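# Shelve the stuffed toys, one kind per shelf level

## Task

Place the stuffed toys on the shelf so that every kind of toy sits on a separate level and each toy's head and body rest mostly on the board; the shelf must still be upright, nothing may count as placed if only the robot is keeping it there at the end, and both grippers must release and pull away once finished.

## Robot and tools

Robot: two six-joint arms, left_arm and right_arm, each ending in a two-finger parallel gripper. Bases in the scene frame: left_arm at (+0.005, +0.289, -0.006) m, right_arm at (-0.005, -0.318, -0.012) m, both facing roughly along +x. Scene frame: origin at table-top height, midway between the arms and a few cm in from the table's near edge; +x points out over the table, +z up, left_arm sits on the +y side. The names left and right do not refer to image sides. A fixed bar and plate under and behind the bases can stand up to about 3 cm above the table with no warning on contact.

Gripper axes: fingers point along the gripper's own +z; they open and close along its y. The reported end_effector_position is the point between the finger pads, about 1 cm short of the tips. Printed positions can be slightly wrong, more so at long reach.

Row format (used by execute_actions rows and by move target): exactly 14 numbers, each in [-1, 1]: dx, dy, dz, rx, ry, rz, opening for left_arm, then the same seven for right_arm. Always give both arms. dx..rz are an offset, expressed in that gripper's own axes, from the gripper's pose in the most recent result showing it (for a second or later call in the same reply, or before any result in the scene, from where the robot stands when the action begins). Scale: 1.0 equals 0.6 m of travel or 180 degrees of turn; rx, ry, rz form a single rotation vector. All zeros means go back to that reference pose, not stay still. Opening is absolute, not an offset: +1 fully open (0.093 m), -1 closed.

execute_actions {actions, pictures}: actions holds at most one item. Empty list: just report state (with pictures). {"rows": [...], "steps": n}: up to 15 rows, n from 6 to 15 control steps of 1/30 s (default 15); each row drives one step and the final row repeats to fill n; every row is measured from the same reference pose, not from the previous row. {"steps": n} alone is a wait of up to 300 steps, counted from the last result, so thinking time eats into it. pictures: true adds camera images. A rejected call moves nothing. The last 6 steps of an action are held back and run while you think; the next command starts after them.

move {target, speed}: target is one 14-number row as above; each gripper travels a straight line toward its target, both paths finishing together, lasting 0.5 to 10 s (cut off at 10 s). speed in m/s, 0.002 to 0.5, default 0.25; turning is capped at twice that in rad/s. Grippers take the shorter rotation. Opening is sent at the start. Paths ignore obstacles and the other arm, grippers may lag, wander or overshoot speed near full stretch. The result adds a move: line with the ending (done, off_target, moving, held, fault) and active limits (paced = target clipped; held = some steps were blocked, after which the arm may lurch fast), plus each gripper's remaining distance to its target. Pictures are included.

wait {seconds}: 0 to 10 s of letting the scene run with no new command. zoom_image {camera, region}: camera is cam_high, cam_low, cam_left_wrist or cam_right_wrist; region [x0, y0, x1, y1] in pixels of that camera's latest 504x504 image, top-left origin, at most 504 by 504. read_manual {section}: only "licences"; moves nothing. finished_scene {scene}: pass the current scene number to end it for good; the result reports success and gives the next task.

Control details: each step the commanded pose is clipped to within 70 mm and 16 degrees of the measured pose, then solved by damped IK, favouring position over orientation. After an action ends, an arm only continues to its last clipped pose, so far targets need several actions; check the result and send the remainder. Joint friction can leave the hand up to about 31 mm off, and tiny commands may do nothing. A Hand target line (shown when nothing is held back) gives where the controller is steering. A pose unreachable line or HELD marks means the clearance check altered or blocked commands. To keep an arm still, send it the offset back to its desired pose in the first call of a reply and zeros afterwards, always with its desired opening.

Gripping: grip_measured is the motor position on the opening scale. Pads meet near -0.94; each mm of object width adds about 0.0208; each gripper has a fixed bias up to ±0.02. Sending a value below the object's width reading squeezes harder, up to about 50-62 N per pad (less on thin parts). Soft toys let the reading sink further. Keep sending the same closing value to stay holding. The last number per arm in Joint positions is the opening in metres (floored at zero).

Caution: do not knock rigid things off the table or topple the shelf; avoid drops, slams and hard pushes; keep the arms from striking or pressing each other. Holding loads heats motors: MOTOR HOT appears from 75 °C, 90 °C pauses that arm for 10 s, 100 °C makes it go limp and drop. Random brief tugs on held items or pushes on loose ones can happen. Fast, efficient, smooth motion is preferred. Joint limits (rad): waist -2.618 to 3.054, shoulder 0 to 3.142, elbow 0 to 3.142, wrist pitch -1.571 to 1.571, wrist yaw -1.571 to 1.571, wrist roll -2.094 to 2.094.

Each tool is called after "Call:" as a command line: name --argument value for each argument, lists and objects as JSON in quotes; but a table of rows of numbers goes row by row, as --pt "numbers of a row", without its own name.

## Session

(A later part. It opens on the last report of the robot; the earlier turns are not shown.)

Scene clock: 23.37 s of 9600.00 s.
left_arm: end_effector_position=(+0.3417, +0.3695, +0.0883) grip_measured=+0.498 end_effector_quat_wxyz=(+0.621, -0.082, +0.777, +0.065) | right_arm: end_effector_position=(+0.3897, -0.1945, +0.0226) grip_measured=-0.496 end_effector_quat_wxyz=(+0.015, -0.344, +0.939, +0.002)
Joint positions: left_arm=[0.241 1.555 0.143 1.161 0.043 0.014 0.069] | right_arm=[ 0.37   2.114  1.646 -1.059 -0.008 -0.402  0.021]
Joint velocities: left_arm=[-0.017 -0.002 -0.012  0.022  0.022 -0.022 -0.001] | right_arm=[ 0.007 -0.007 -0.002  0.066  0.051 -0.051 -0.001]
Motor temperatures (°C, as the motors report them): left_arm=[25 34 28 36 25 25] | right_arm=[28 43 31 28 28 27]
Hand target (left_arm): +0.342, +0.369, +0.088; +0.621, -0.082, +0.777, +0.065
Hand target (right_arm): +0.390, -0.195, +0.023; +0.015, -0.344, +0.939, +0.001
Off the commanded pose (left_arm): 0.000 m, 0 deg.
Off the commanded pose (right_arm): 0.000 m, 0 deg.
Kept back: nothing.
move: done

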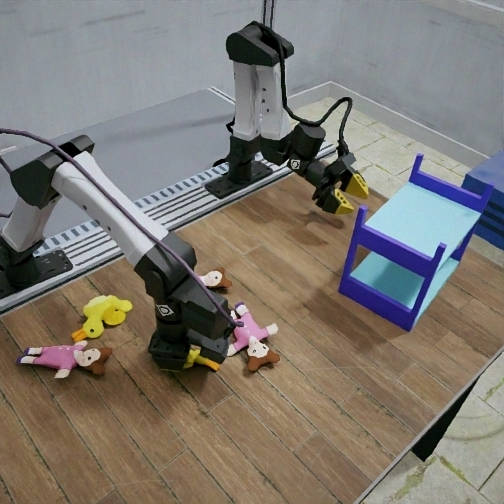

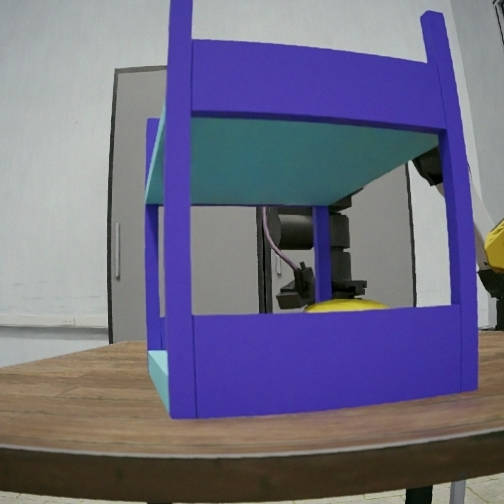

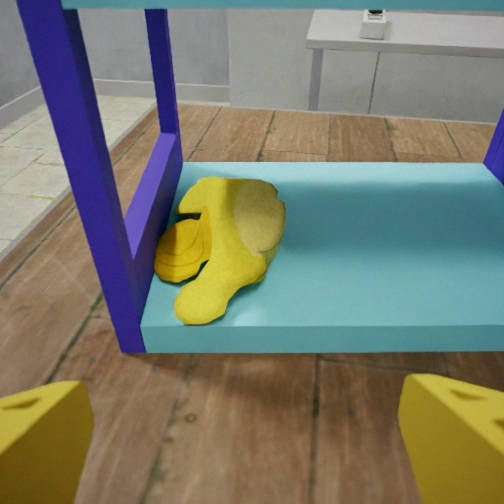

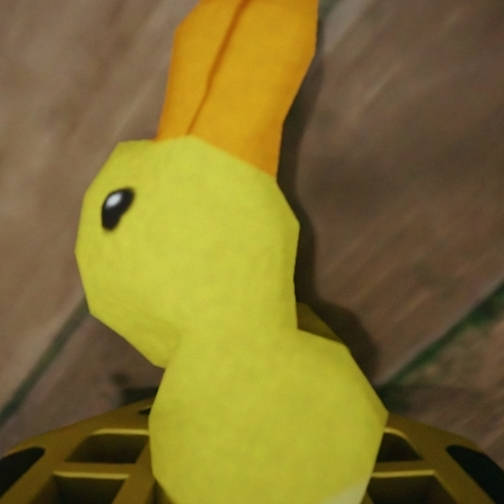

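Call:
move --target '[0.008,-0.65,-0.127,0.16,0.148,0.08,0.5,0.113,-0.134,-0.165,0,0,0.36,-0.5]' --speed 0.3

Scene clock: 26.30 s of 9600.00 s.
left_arm: end_effector_position=(+0.3430, -0.0225, +0.1015) grip_measured=+0.498 end_effector_quat_wxyz=(+0.422, +0.162, +0.890, -0.060) | right_arm: end_effector_position=(+0.3871, -0.2991, +0.1131) grip_measured=-0.497 end_effector_quat_wxyz=(+0.008, +0.206, +0.979, +0.003)
Joint positions: left_arm=[-0.9    1.763  1.07  -0.105 -0.41  -0.363  0.069] | right_arm=[ 0.113  2.007  1.846 -1.378 -0.009  0.458  0.021]
Joint velocities: left_arm=[ 0.012 -0.007 -0.017 -0.037  0.037 -0.007  0.001] | right_arm=[ 0.017 -0.012  0.002  0.022 -0.051 -0.007 -0.   ]
Motor temperatures (°C, as the motors report them): left_arm=[25 34 29 36 25 25] | right_arm=[28 44 31 28 28 27]
Hand target (left_arm): +0.343, -0.029, +0.103; +0.420, +0.163, +0.890, -0.066
Hand target (right_arm): +0.387, -0.301, +0.121; +0.013, +0.213, +0.977, +0.008
Off the commanded pose (left_arm): 0.008 m, 2 deg.
Off the commanded pose (right_arm): 0.007 m, 1 deg.
Kept back: nothing.
move: done

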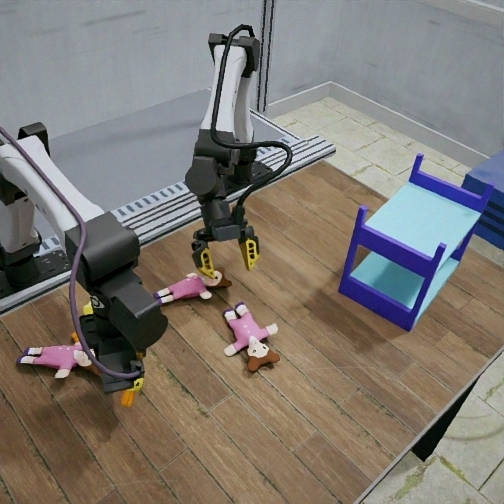

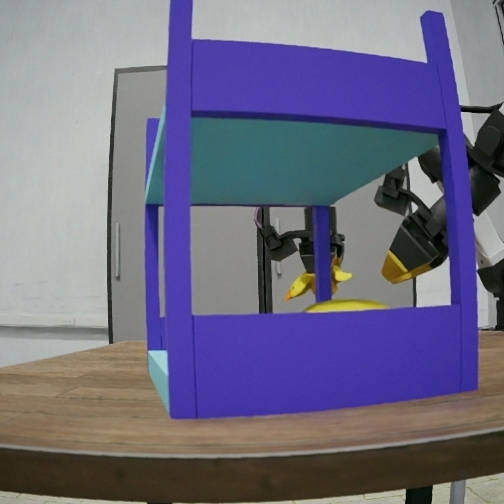

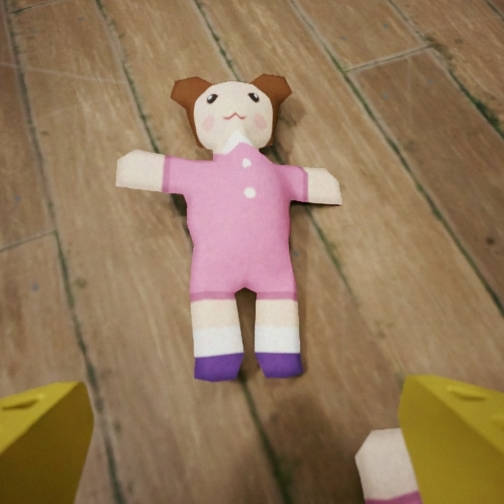

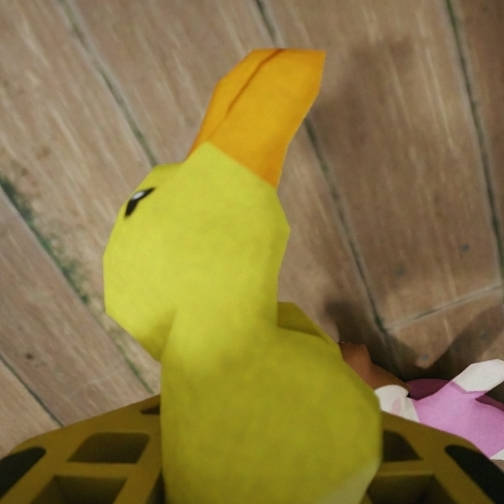

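Call:
move --target '[-0.008,0.006,0.2,0,0,0,0.5,0,0,0,0,0,0,-0.5]' --speed 0.15

Call:
move --target '[0,0,0,0,0,0,-0.5,0,0,0,0,0,0,-0.5]'

Scene clock: 27.80 s of 9600.00 s.
left_arm: end_effector_position=(+0.4241, -0.0486, +0.0204) grip_measured=+0.498 end_effector_quat_wxyz=(+0.409, +0.167, +0.896, -0.051) | right_arm: end_effector_position=(+0.3870, -0.2991, +0.1131) grip_measured=-0.497 end_effector_quat_wxyz=(+0.008, +0.206, +0.978, +0.003)
Joint positions: left_arm=[-0.794  2.173  1.306  0.062 -0.334 -0.281  0.069] | right_arm=[ 0.113  2.007  1.846 -1.378 -0.009  0.459  0.021]
Joint velocities: left_arm=[-0.007 -0.027  0.007 -0.022  0.037  0.051 -0.001] | right_arm=[-0.002 -0.002 -0.012  0.007 -0.051 -0.051  0.   ]
Motor temperatures (°C, as the motors report them): left_arm=[26 34 29 36 25 25] | right_arm=[28 44 31 28 28 27]
Hand target (left_arm): +0.434, -0.051, +0.029; +0.421, +0.162, +0.890, -0.060
Hand target (right_arm): +0.387, -0.299, +0.113; +0.008, +0.206, +0.979, +0.003
Off the commanded pose (left_arm): 0.014 m, 2 deg.
Off the commanded pose (right_arm): 0.000 m, 0 deg.
Kept back: nothing.
move: off_target (left_arm)

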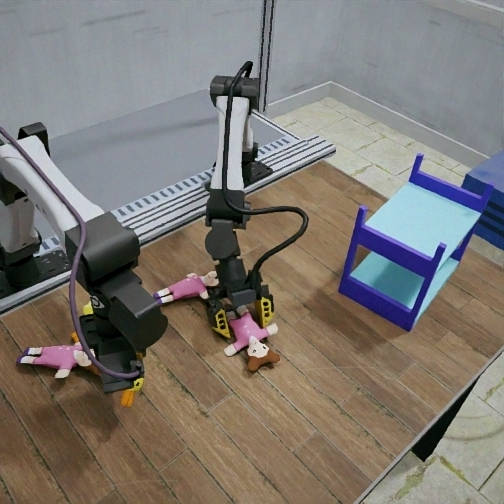

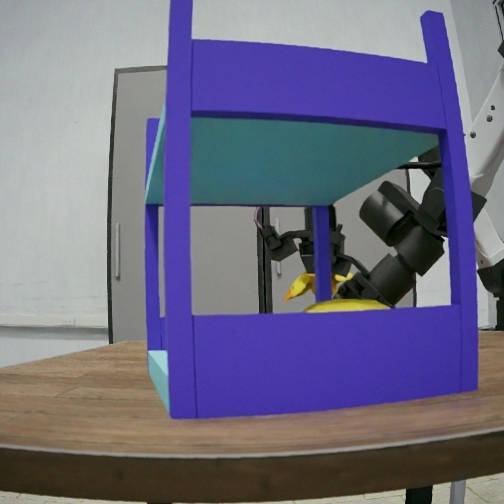

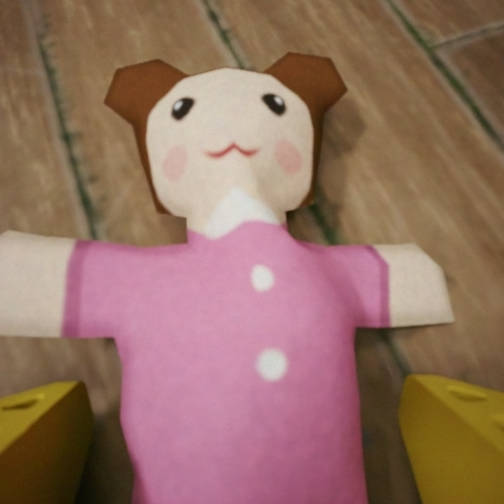

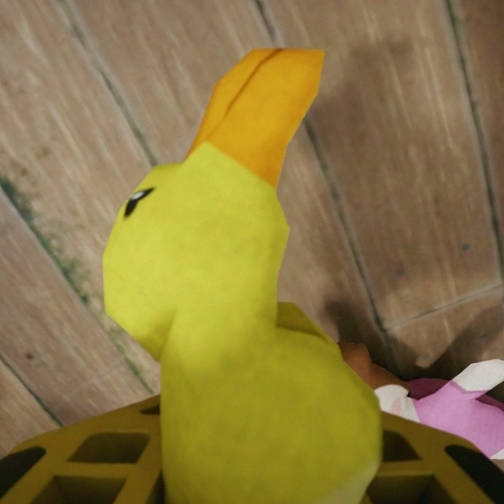

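Scene clock: 28.30 s of 9600.00 s.
left_arm: end_effector_position=(+0.4254, -0.0495, +0.0221) grip_measured=-0.497 end_effector_quat_wxyz=(+0.413, +0.165, +0.894, -0.052) | right_arm: end_effector_position=(+0.3870, -0.2991, +0.1131) grip_measured=-0.497 end_effector_quat_wxyz=(+0.008, +0.206, +0.978, +0.003)
Joint positions: left_arm=[-0.794  2.173  1.306  0.072 -0.335 -0.281  0.021] | right_arm=[ 0.113  2.007  1.846 -1.378 -0.009  0.459  0.021]
Joint velocities: left_arm=[-0.017 -0.002 -0.002  0.007 -0.007 -0.037 -0.   ] | right_arm=[-0.002  0.002 -0.002 -0.051  0.022 -0.007 -0.   ]
Motor temperatures (°C, as the motors report them): left_arm=[26 35 29 36 25 25] | right_arm=[28 44 31 28 28 27]
Hand target (left_arm): +0.424, -0.049, +0.020; +0.409, +0.167, +0.896, -0.051
Hand target (right_arm): +0.387, -0.299, +0.113; +0.008, +0.206, +0.978, +0.003
Off the commanded pose (left_arm): 0.002 m, 1 deg.
Off the commanded pose (right_arm): 0.000 m, 0 deg.
Kept back: nothing.
move: done

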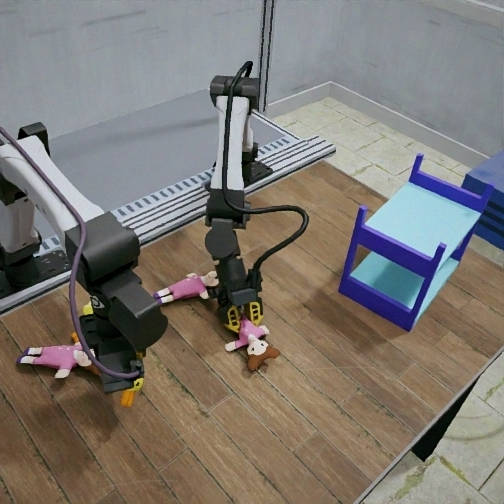

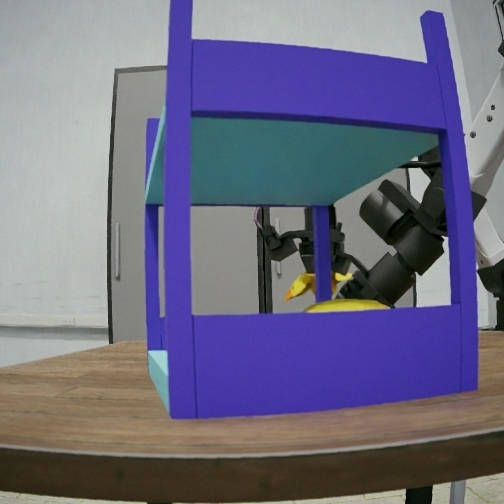

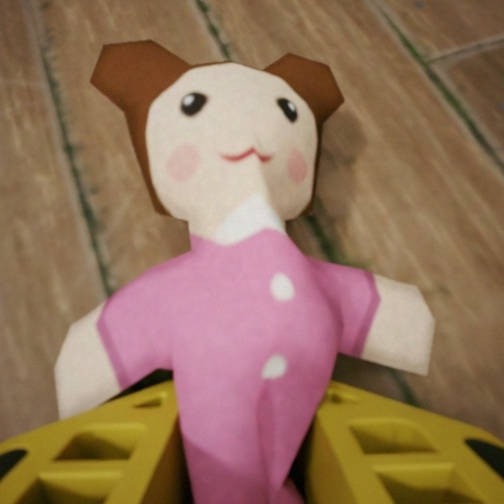

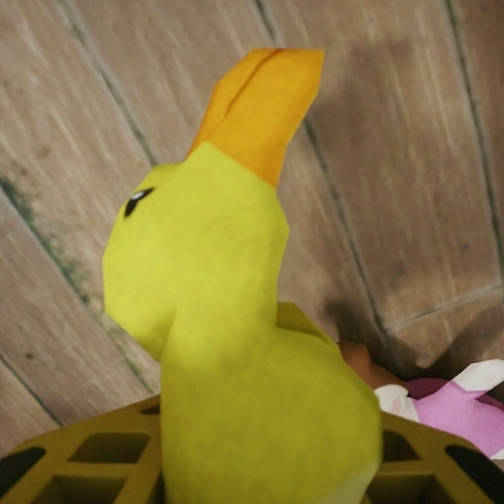

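Call:
move --target '[-0.03,0.57,-0.6,-0.125,0,-0.125,-0.5,0.123,0.39,0,0,0,0,-0.5]' --speed 0.3

Scene clock: 31.23 s of 9600.00 s.
left_arm: end_effector_position=(+0.2905, +0.3532, +0.2732) grip_measured=-0.497 end_effector_quat_wxyz=(+0.407, -0.096, +0.907, +0.039) | right_arm: end_effector_position=(+0.4099, -0.0554, +0.1198) grip_measured=-0.497 end_effector_quat_wxyz=(+0.042, +0.203, +0.977, +0.046)
Joint positions: left_arm=[ 0.211  1.056  1.199 -0.9    0.014  0.01   0.021] | right_arm=[ 0.633  2.434  2.577 -1.572 -0.007  0.973  0.021]
Joint velocities: left_arm=[ 0.007  0.007  0.007 -0.081  0.007  0.11  -0.   ] | right_arm=[-0.002  0.012 -0.017  0.022 -0.022 -0.022 -0.   ]
Motor temperatures (°C, as the motors report them): left_arm=[26 35 29 36 25 25] | right_arm=[28 44 32 28 28 27]
Hand target (left_arm): +0.293, +0.356, +0.279; +0.413, -0.096, +0.905, +0.039
Hand target (right_arm): +0.410, -0.056, +0.114; +0.038, +0.206, +0.977, +0.038
Off the commanded pose (left_arm): 0.013 m, 2 deg.
Off the commanded pose (right_arm): 0.007 m, 6 deg.
joint sent to its limit (right arm) — the command would take joint 4 (wrist pitch) past its lower limit, so that joint was sent only as far as its limit.
Kept back: nothing.
move: off_target (left_arm, right_arm)

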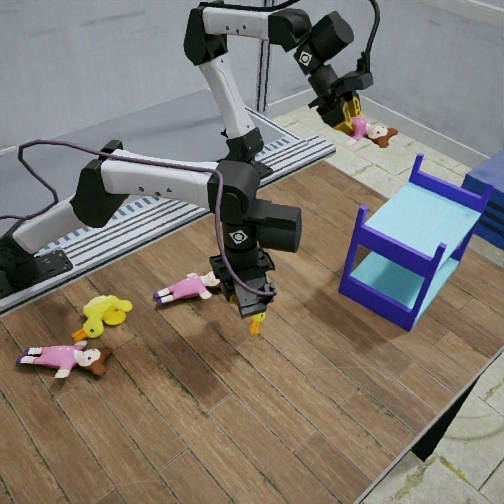

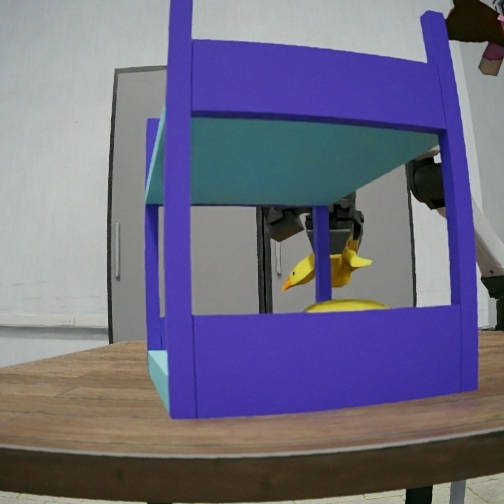

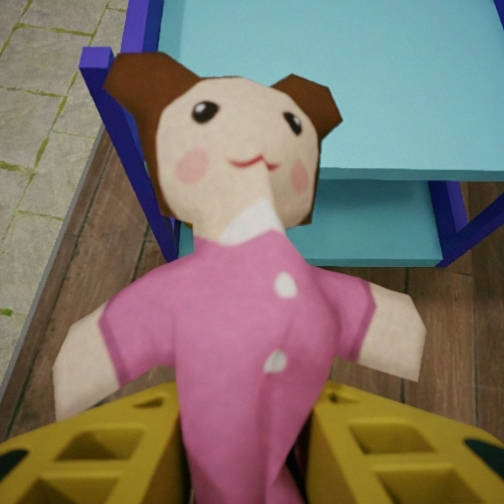

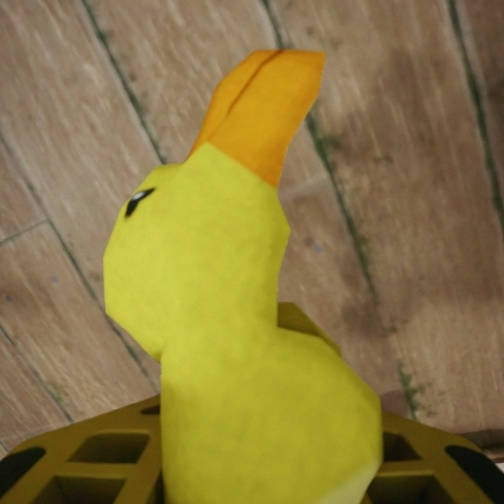

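Call:
move --target '[-0.185,-0.008,0.282,0,-0.01,0,-0.5,0,0,0.17,0,0,0,-0.5]' --speed 0.18

Call:
move --target '[0.045,0,0.042,0,0,0,-0.5,0,0,0,0,0,0,1]' --speed 0.08

Scene clock: 33.13 s of 9600.00 s.
left_arm: end_effector_position=(+0.4791, +0.3905, +0.2304) grip_measured=-0.497 end_effector_quat_wxyz=(+0.398, -0.098, +0.911, +0.038) | right_arm: end_effector_position=(+0.4272, -0.0444, +0.0308) grip_measured=-0.497 end_effector_quat_wxyz=(+0.053, +0.203, +0.976, +0.057)
Joint positions: left_arm=[ 0.196  1.75   1.587 -0.615  0.003 -0.004  0.021] | right_arm=[ 0.633  2.415  2.176 -1.161 -0.007  0.973  0.021]
Joint velocities: left_arm=[ 0.017 -0.007 -0.002 -0.007  0.007  0.007 -0.001] | right_arm=[ 0.007  0.012  0.002  0.051 -0.022  0.007  0.001]
Motor temperatures (°C, as the motors report them): left_arm=[26 35 30 36 25 25] | right_arm=[28 46 32 28 28 27]
Hand target (left_arm): +0.488, +0.387, +0.245; +0.421, -0.096, +0.901, +0.041
Hand target (right_arm): +0.422, -0.048, +0.019; +0.042, +0.203, +0.977, +0.046
Off the commanded pose (left_arm): 0.016 m, 3 deg.
Off the commanded pose (right_arm): 0.014 m, 2 deg.
Kept back: nothing.
move: off_target (left_arm, right_arm)

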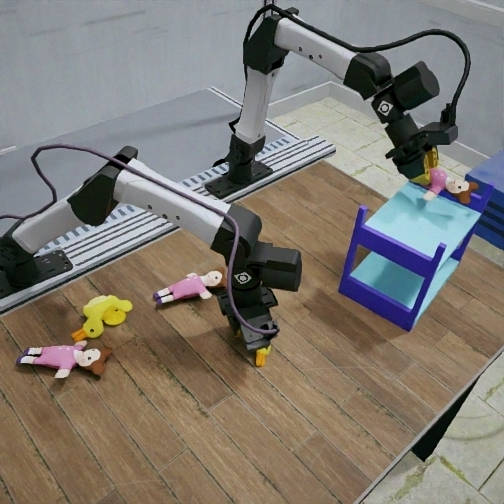

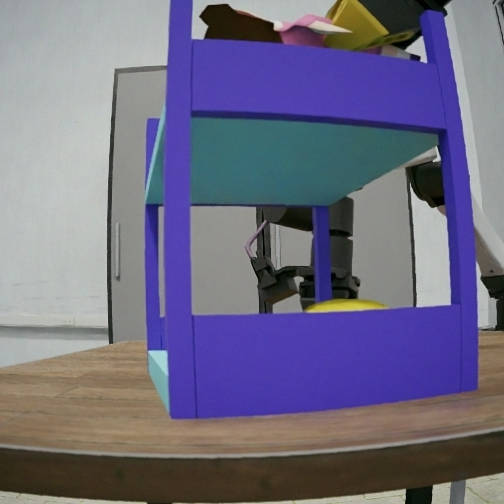

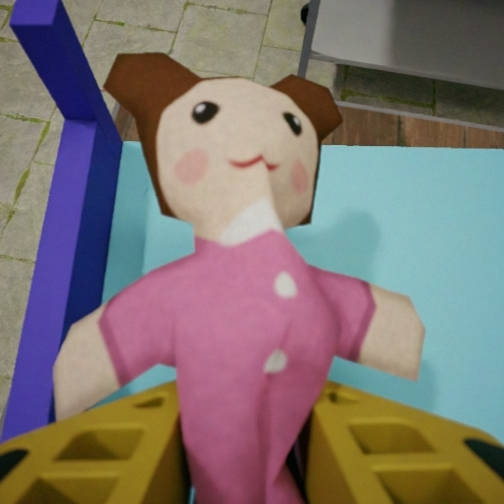

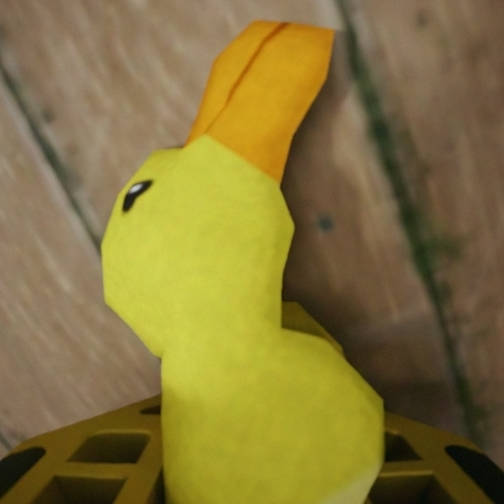

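Scene clock: 34.07 s of 9600.00 s.
left_arm: end_effector_position=(+0.4762, +0.3897, +0.1912) grip_measured=-0.497 end_effector_quat_wxyz=(+0.386, -0.099, +0.917, +0.037) | right_arm: end_effector_position=(+0.4282, -0.0437, +0.0321) grip_measured=+1.000 end_effector_quat_wxyz=(+0.056, +0.203, +0.976, +0.059)
Joint positions: left_arm=[ 0.196  1.75   1.45  -0.503  0.003 -0.004  0.021] | right_arm=[ 0.633  2.412  2.176 -1.156 -0.007  0.973  0.093]
Joint velocities: left_arm=[-0.002  0.017 -0.002  0.066 -0.022 -0.022 -0.001] | right_arm=[-0.002  0.002 -0.002  0.022  0.051  0.007  0.   ]
Motor temperatures (°C, as the motors report them): left_arm=[26 35 30 37 25 25] | right_arm=[28 46 32 28 28 27]
Hand target (left_arm): +0.480, +0.390, +0.193; +0.397, -0.098, +0.912, +0.038
Hand target (right_arm): +0.427, -0.044, +0.031; +0.053, +0.203, +0.976, +0.057
Off the commanded pose (left_arm): 0.004 m, 1 deg.
Off the commanded pose (right_arm): 0.002 m, 0 deg.
Kept back: nothing.
move: done

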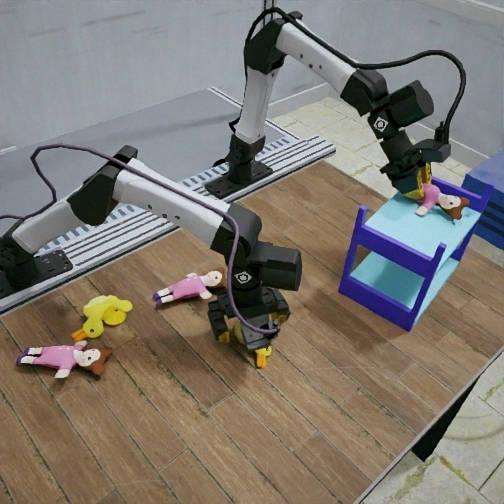

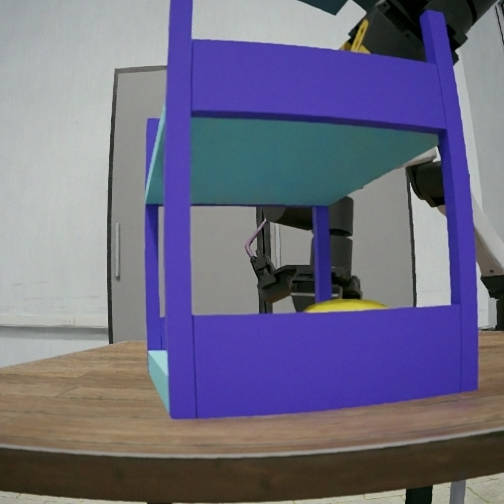

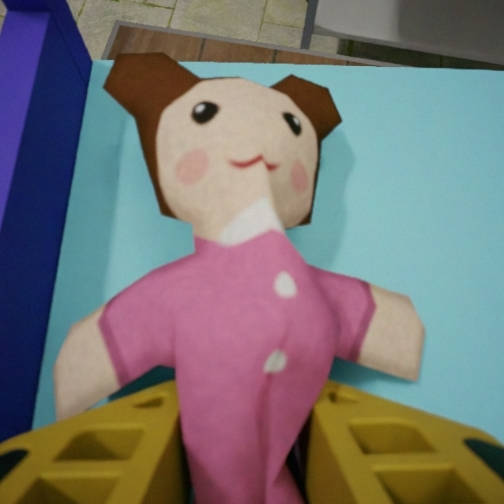

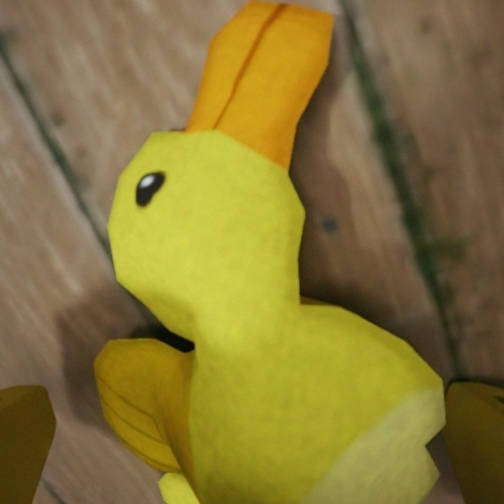

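Call:
move --target '[0,0,0,0,0,0,0.1,0,0,-0.15,0,0,0,1]'

Call:
move --target '[0.03,0,-0.25,0,0,0,0.1,0.154,-0.41,-0.07,0.055,0.01,0.258,1]'

Scene clock: 35.53 s of 9600.00 s.
left_arm: end_effector_position=(+0.4764, +0.3897, +0.1914) grip_measured=+0.098 end_effector_quat_wxyz=(+0.386, -0.099, +0.916, +0.037) | right_arm: end_effector_position=(+0.4161, -0.0515, +0.1327) grip_measured=+1.000 end_effector_quat_wxyz=(+0.069, +0.202, +0.974, +0.072)
Joint positions: left_arm=[ 0.196  1.75   1.45  -0.502  0.003 -0.004  0.05 ] | right_arm=[ 0.633  2.37   2.501 -1.487 -0.007  0.973  0.093]
Joint velocities: left_arm=[-0.002  0.007  0.007  0.125  0.022 -0.022 -0.   ] | right_arm=[-0.027 -0.007 -0.007  0.022  0.022 -0.007  0.   ]
Motor temperatures (°C, as the motors report them): left_arm=[26 35 30 37 25 25] | right_arm=[28 47 32 28 28 27]
Hand target (left_arm): +0.476, +0.390, +0.191; +0.386, -0.099, +0.917, +0.037
Hand target (right_arm): +0.415, -0.053, +0.121; +0.056, +0.203, +0.976, +0.059
Off the commanded pose (left_arm): 0.000 m, 0 deg.
Off the commanded pose (right_arm): 0.012 m, 2 deg.
Kept back: nothing.
move: off_target (right_arm)

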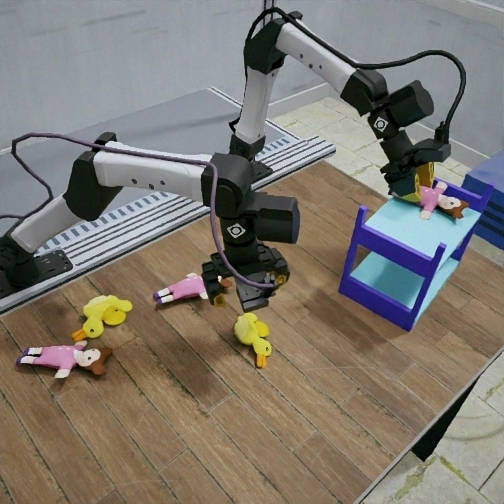

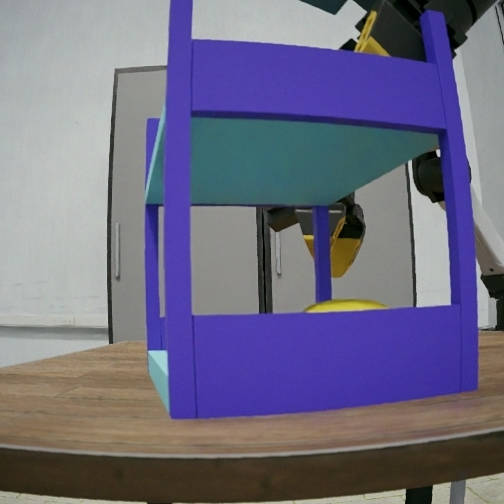

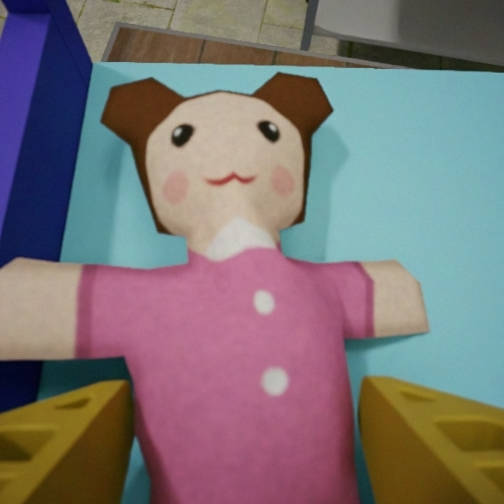

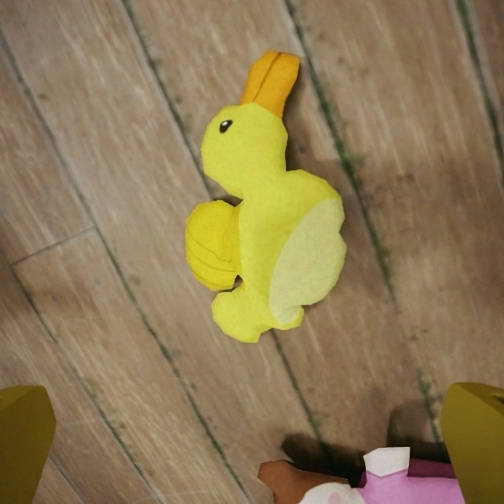

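Scene clock: 37.70 s of 9600.00 s.
left_arm: end_effector_position=(+0.3585, +0.3650, +0.2713) grip_measured=+0.098 end_effector_quat_wxyz=(+0.376, -0.099, +0.921, +0.036) | right_arm: end_effector_position=(+0.2417, -0.2389, +0.1273) grip_measured=+1.000 end_effector_quat_wxyz=(+0.015, +0.567, +0.823, +0.021)
Joint positions: left_arm=[ 0.196  1.355  1.412 -0.882  0.003 -0.003  0.05 ] | right_arm=[ 0.376  1.451  1.248 -1.3   -0.006  1.513  0.093]
Joint velocities: left_arm=[-0.012 -0.017  0.027 -0.007 -0.007  0.037  0.001] | right_arm=[ 0.007  0.002  0.007 -0.037 -0.007 -0.022  0.   ]
Motor temperatures (°C, as the motors report them): left_arm=[26 35 30 36 25 25] | right_arm=[28 46 32 28 28 27]
Hand target (left_arm): +0.357, +0.367, +0.282; +0.387, -0.099, +0.916, +0.037
Hand target (right_arm): +0.234, -0.243, +0.124; +0.006, +0.574, +0.819, +0.013
Off the commanded pose (left_arm): 0.012 m, 1 deg.
Off the commanded pose (right_arm): 0.012 m, 2 deg.
Kept back: nothing.
move: off_target (left_arm, right_arm)

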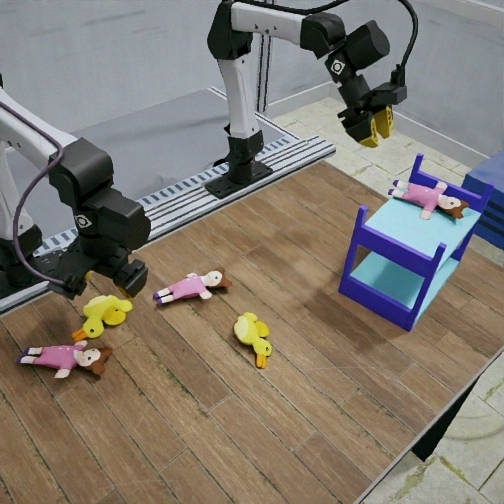

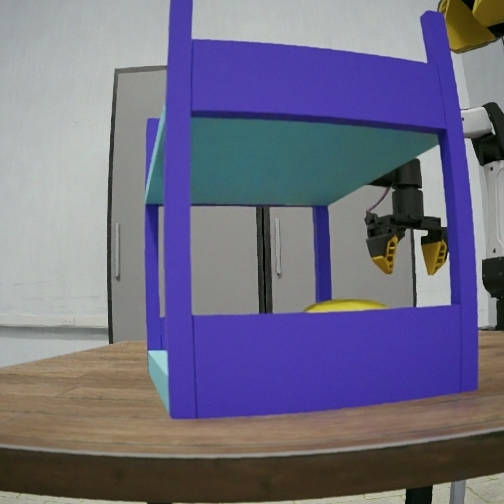

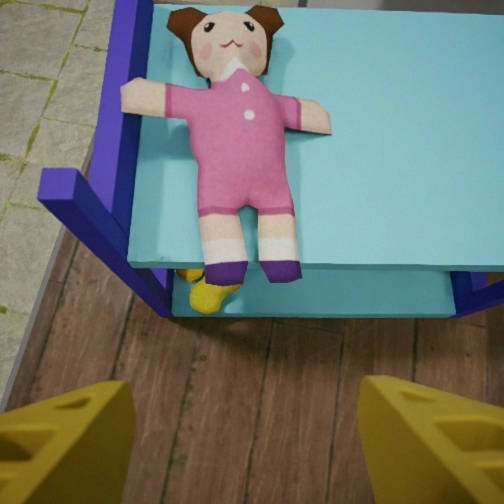

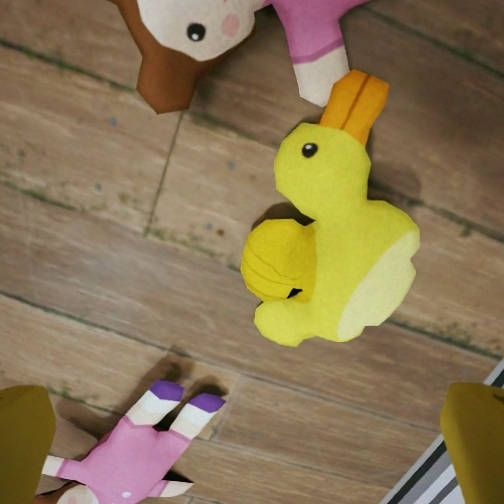

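Call:
move --target '[0.318,-0.592,0.09,0.161,-0.083,0.129,1,0.018,-0.067,0.19,0,0,0,1]' --speed 0.3

Scene clock: 40.20 s of 9600.00 s.
left_arm: end_effector_position=(+0.3350, -0.0017, +0.0993) grip_measured=+0.993 end_effector_quat_wxyz=(+0.482, +0.191, +0.849, -0.100) | right_arm: end_effector_position=(+0.2073, -0.2436, +0.0173) grip_measured=+1.000 end_effector_quat_wxyz=(+0.009, +0.568, +0.823, +0.015)
Joint positions: left_arm=[-0.861  1.655  0.792  0.256 -0.345 -0.23   0.093] | right_arm=[ 0.404  1.422  0.774 -0.873 -0.006  1.543  0.093]
Joint velocities: left_arm=[-0.007 -0.002 -0.012 -0.007  0.007 -0.007 -0.   ] | right_arm=[-0.007 -0.002  0.002 -0.037  0.037  0.007  0.   ]
Motor temperatures (°C, as the motors report them): left_arm=[26 35 30 37 25 25] | right_arm=[28 45 32 28 28 27]
Hand target (left_arm): +0.339, -0.006, +0.105; +0.493, +0.189, +0.843, -0.102
Hand target (right_arm): +0.208, -0.241, +0.011; +0.014, +0.567, +0.823, +0.021
Off the commanded pose (left_arm): 0.004 m, 1 deg.
Off the commanded pose (right_arm): 0.007 m, 1 deg.
Kept back: nothing.
move: done

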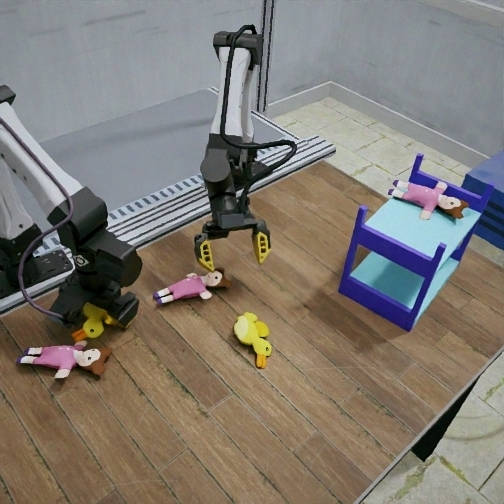

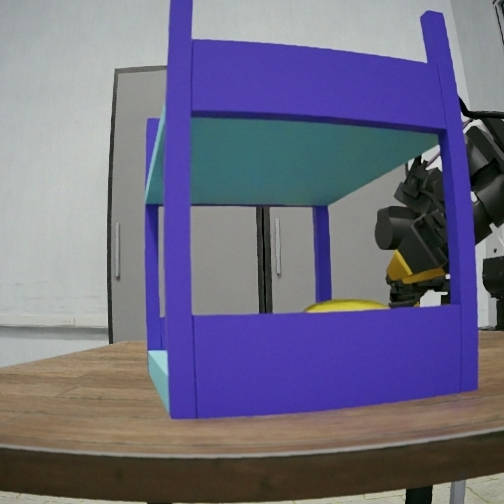

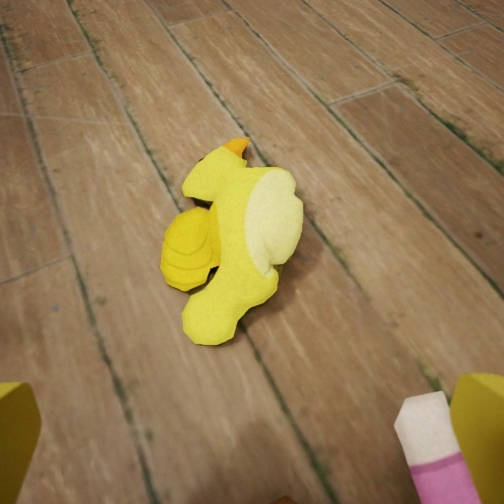

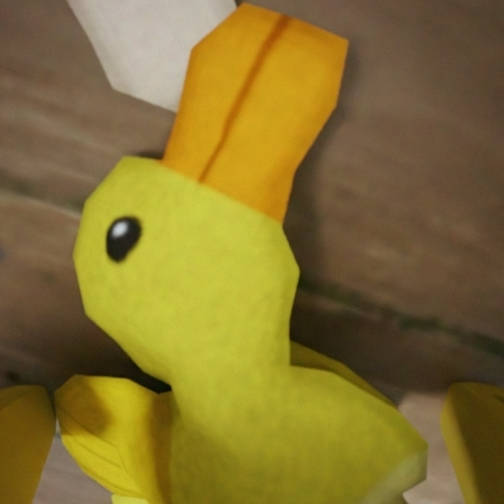

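Call:
move --target '[-0.01,0.015,0.232,0,0,0,1,0,0,0,0,0,0,-0.5]' --speed 0.15

Call:
move --target '[0,0,0,0,0,0,-0.55,0,0,-0.16,0,0,0,-0.5]'

Call:
move --target '[-0.085,0,-0.055,0,0,0,-0.55,0,0,0,0,0,0,-0.5]'

Scene clock: 41.87 s of 9600.00 s.
left_arm: end_effector_position=(+0.4394, -0.0444, +0.0227) grip_measured=+0.993 end_effector_quat_wxyz=(+0.467, +0.196, +0.857, -0.093) | right_arm: end_effector_position=(+0.2070, -0.2437, +0.0173) grip_measured=-0.496 end_effector_quat_wxyz=(+0.009, +0.568, +0.823, +0.014)
Joint positions: left_arm=[-0.742  2.181  1.18   0.375 -0.244 -0.161  0.093] | right_arm=[ 0.404  1.422  0.774 -0.874 -0.006  1.543  0.021]
Joint velocities: left_arm=[-0.017 -0.007 -0.007  0.037  0.037 -0.037 -0.   ] | right_arm=[ 0.022 -0.017 -0.027 -0.007 -0.022  0.037 -0.   ]
Motor temperatures (°C, as the motors report them): left_arm=[26 35 30 37 25 25] | right_arm=[28 45 32 28 28 27]
Hand target (left_arm): +0.449, -0.046, +0.033; +0.481, +0.191, +0.850, -0.100
Hand target (right_arm): +0.207, -0.244, +0.017; +0.009, +0.568, +0.823, +0.015
Off the commanded pose (left_arm): 0.015 m, 2 deg.
Off the commanded pose (right_arm): 0.000 m, 0 deg.
Kept back: nothing.
move: off_target (left_arm)

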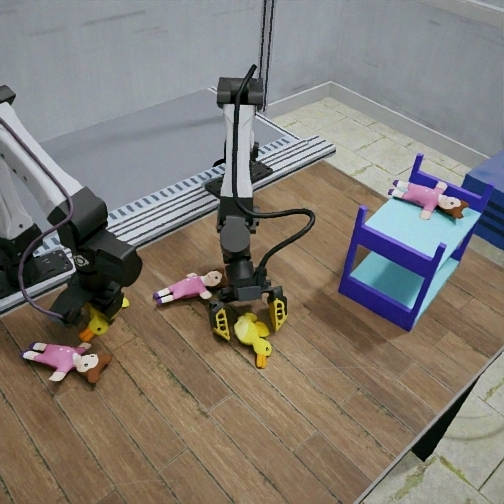

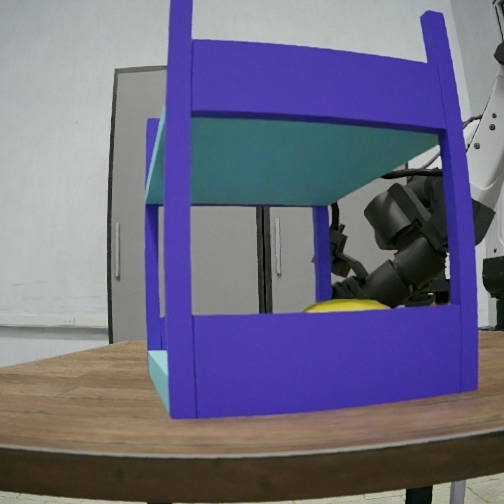

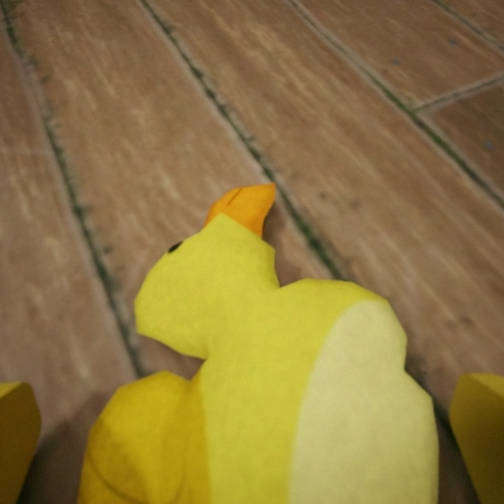

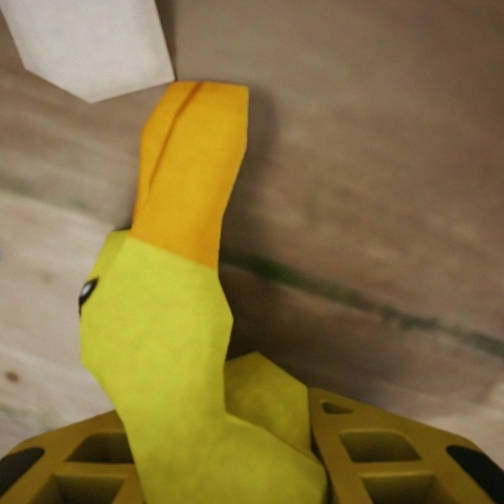

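Scene clock: 42.97 s of 9600.00 s.
left_arm: end_effector_position=(+0.4401, -0.0449, +0.0239) grip_measured=-0.547 end_effector_quat_wxyz=(+0.469, +0.195, +0.856, -0.094) | right_arm: end_effector_position=(+0.2040, -0.2445, +0.1098) grip_measured=-0.497 end_effector_quat_wxyz=(+0.008, +0.568, +0.823, +0.014)
Joint positions: left_arm=[-0.742  2.181  1.18   0.381 -0.245 -0.161  0.019] | right_arm=[ 0.404  1.325  1.075 -1.273 -0.006  1.543  0.021]
Joint velocities: left_arm=[ 0.002  0.007 -0.007  0.007  0.007 -0.007  0.   ] | right_arm=[-0.022  0.017  0.007 -0.022 -0.037 -0.022 -0.001]
Motor temperatures (°C, as the motors report them): left_arm=[26 36 30 37 25 25] | right_arm=[28 44 32 28 28 27]
Hand target (left_arm): +0.439, -0.044, +0.023; +0.467, +0.196, +0.857, -0.093
Hand target (right_arm): +0.203, -0.245, +0.113; +0.009, +0.568, +0.823, +0.014
Off the commanded pose (left_arm): 0.001 m, 0 deg.
Off the commanded pose (right_arm): 0.003 m, 0 deg.
Kept back: nothing.
move: done

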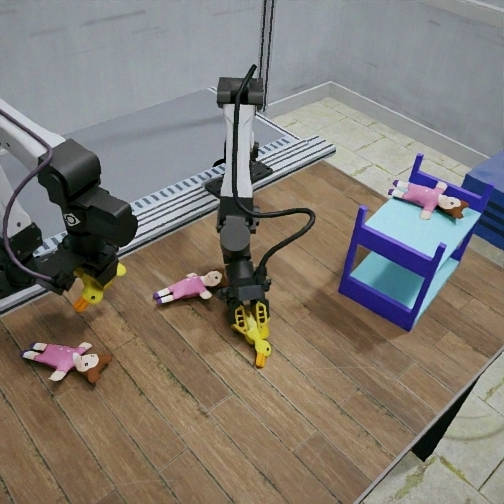

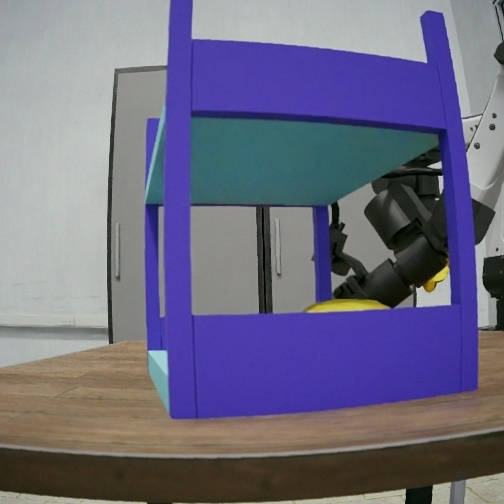

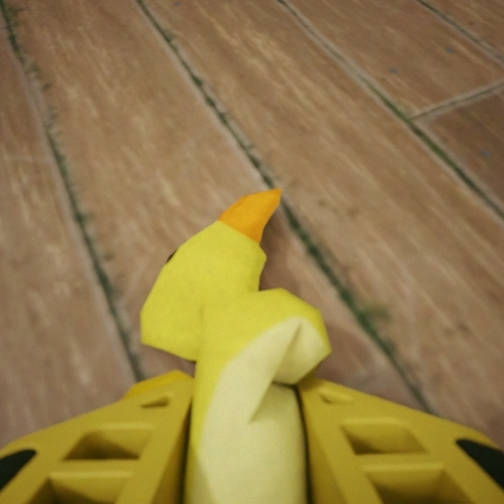

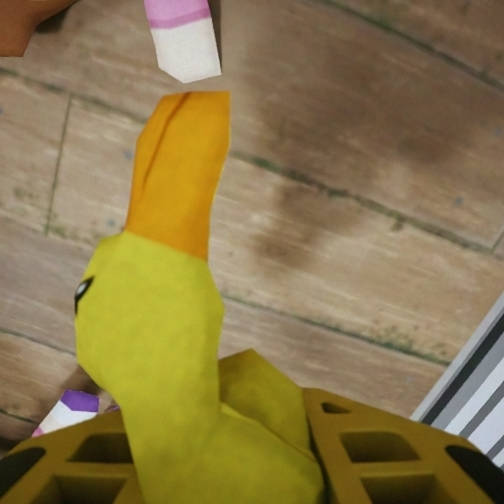

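Scene clock: 44.03 s of 9600.00 s.
left_arm: end_effector_position=(+0.4355, -0.0421, +0.0727) grip_measured=-0.548 end_effector_quat_wxyz=(+0.459, +0.198, +0.861, -0.088) | right_arm: end_effector_position=(+0.2040, -0.2445, +0.1098) grip_measured=-0.497 end_effector_quat_wxyz=(+0.008, +0.568, +0.823, +0.014)
Joint positions: left_arm=[-0.742  2.051  1.234  0.172 -0.245 -0.161  0.019] | right_arm=[ 0.404  1.325  1.075 -1.273 -0.006  1.543  0.021]
Joint velocities: left_arm=[ 0.017 -0.017 -0.027 -0.051 -0.066 -0.037 -0.   ] | right_arm=[ 0.012 -0.002 -0.002 -0.037 -0.022 -0.022 -0.001]
Motor temperatures (°C, as the motors report them): left_arm=[26 36 30 37 25 25] | right_arm=[28 44 32 28 28 27]
Hand target (left_arm): +0.439, -0.045, +0.085; +0.469, +0.195, +0.856, -0.094
Hand target (right_arm): +0.204, -0.244, +0.110; +0.008, +0.568, +0.823, +0.014
Off the commanded pose (left_arm): 0.013 m, 1 deg.
Off the commanded pose (right_arm): 0.000 m, 0 deg.
Kept back: nothing.
move: off_target (left_arm)

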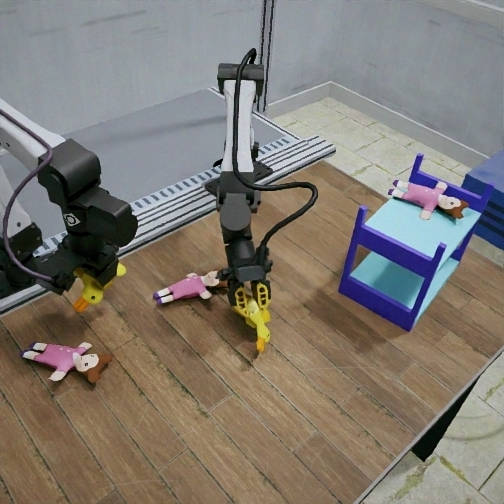

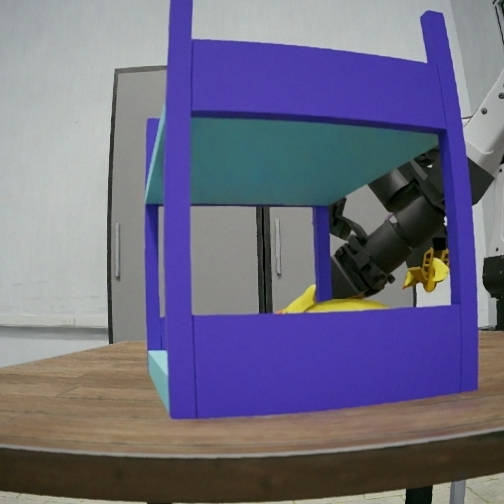

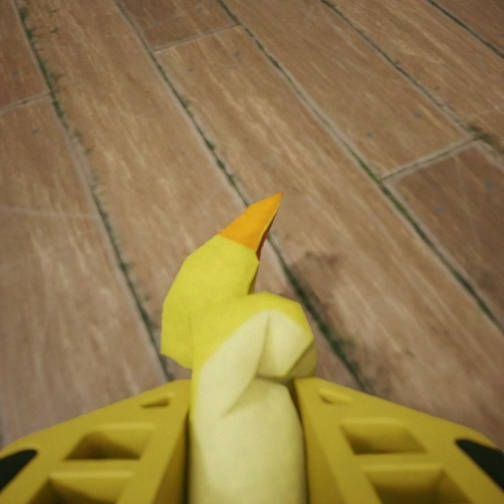

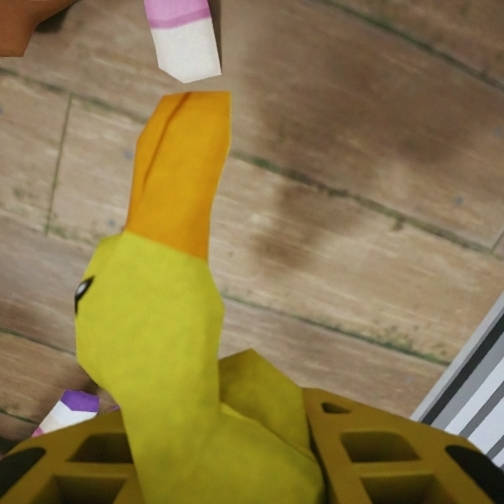

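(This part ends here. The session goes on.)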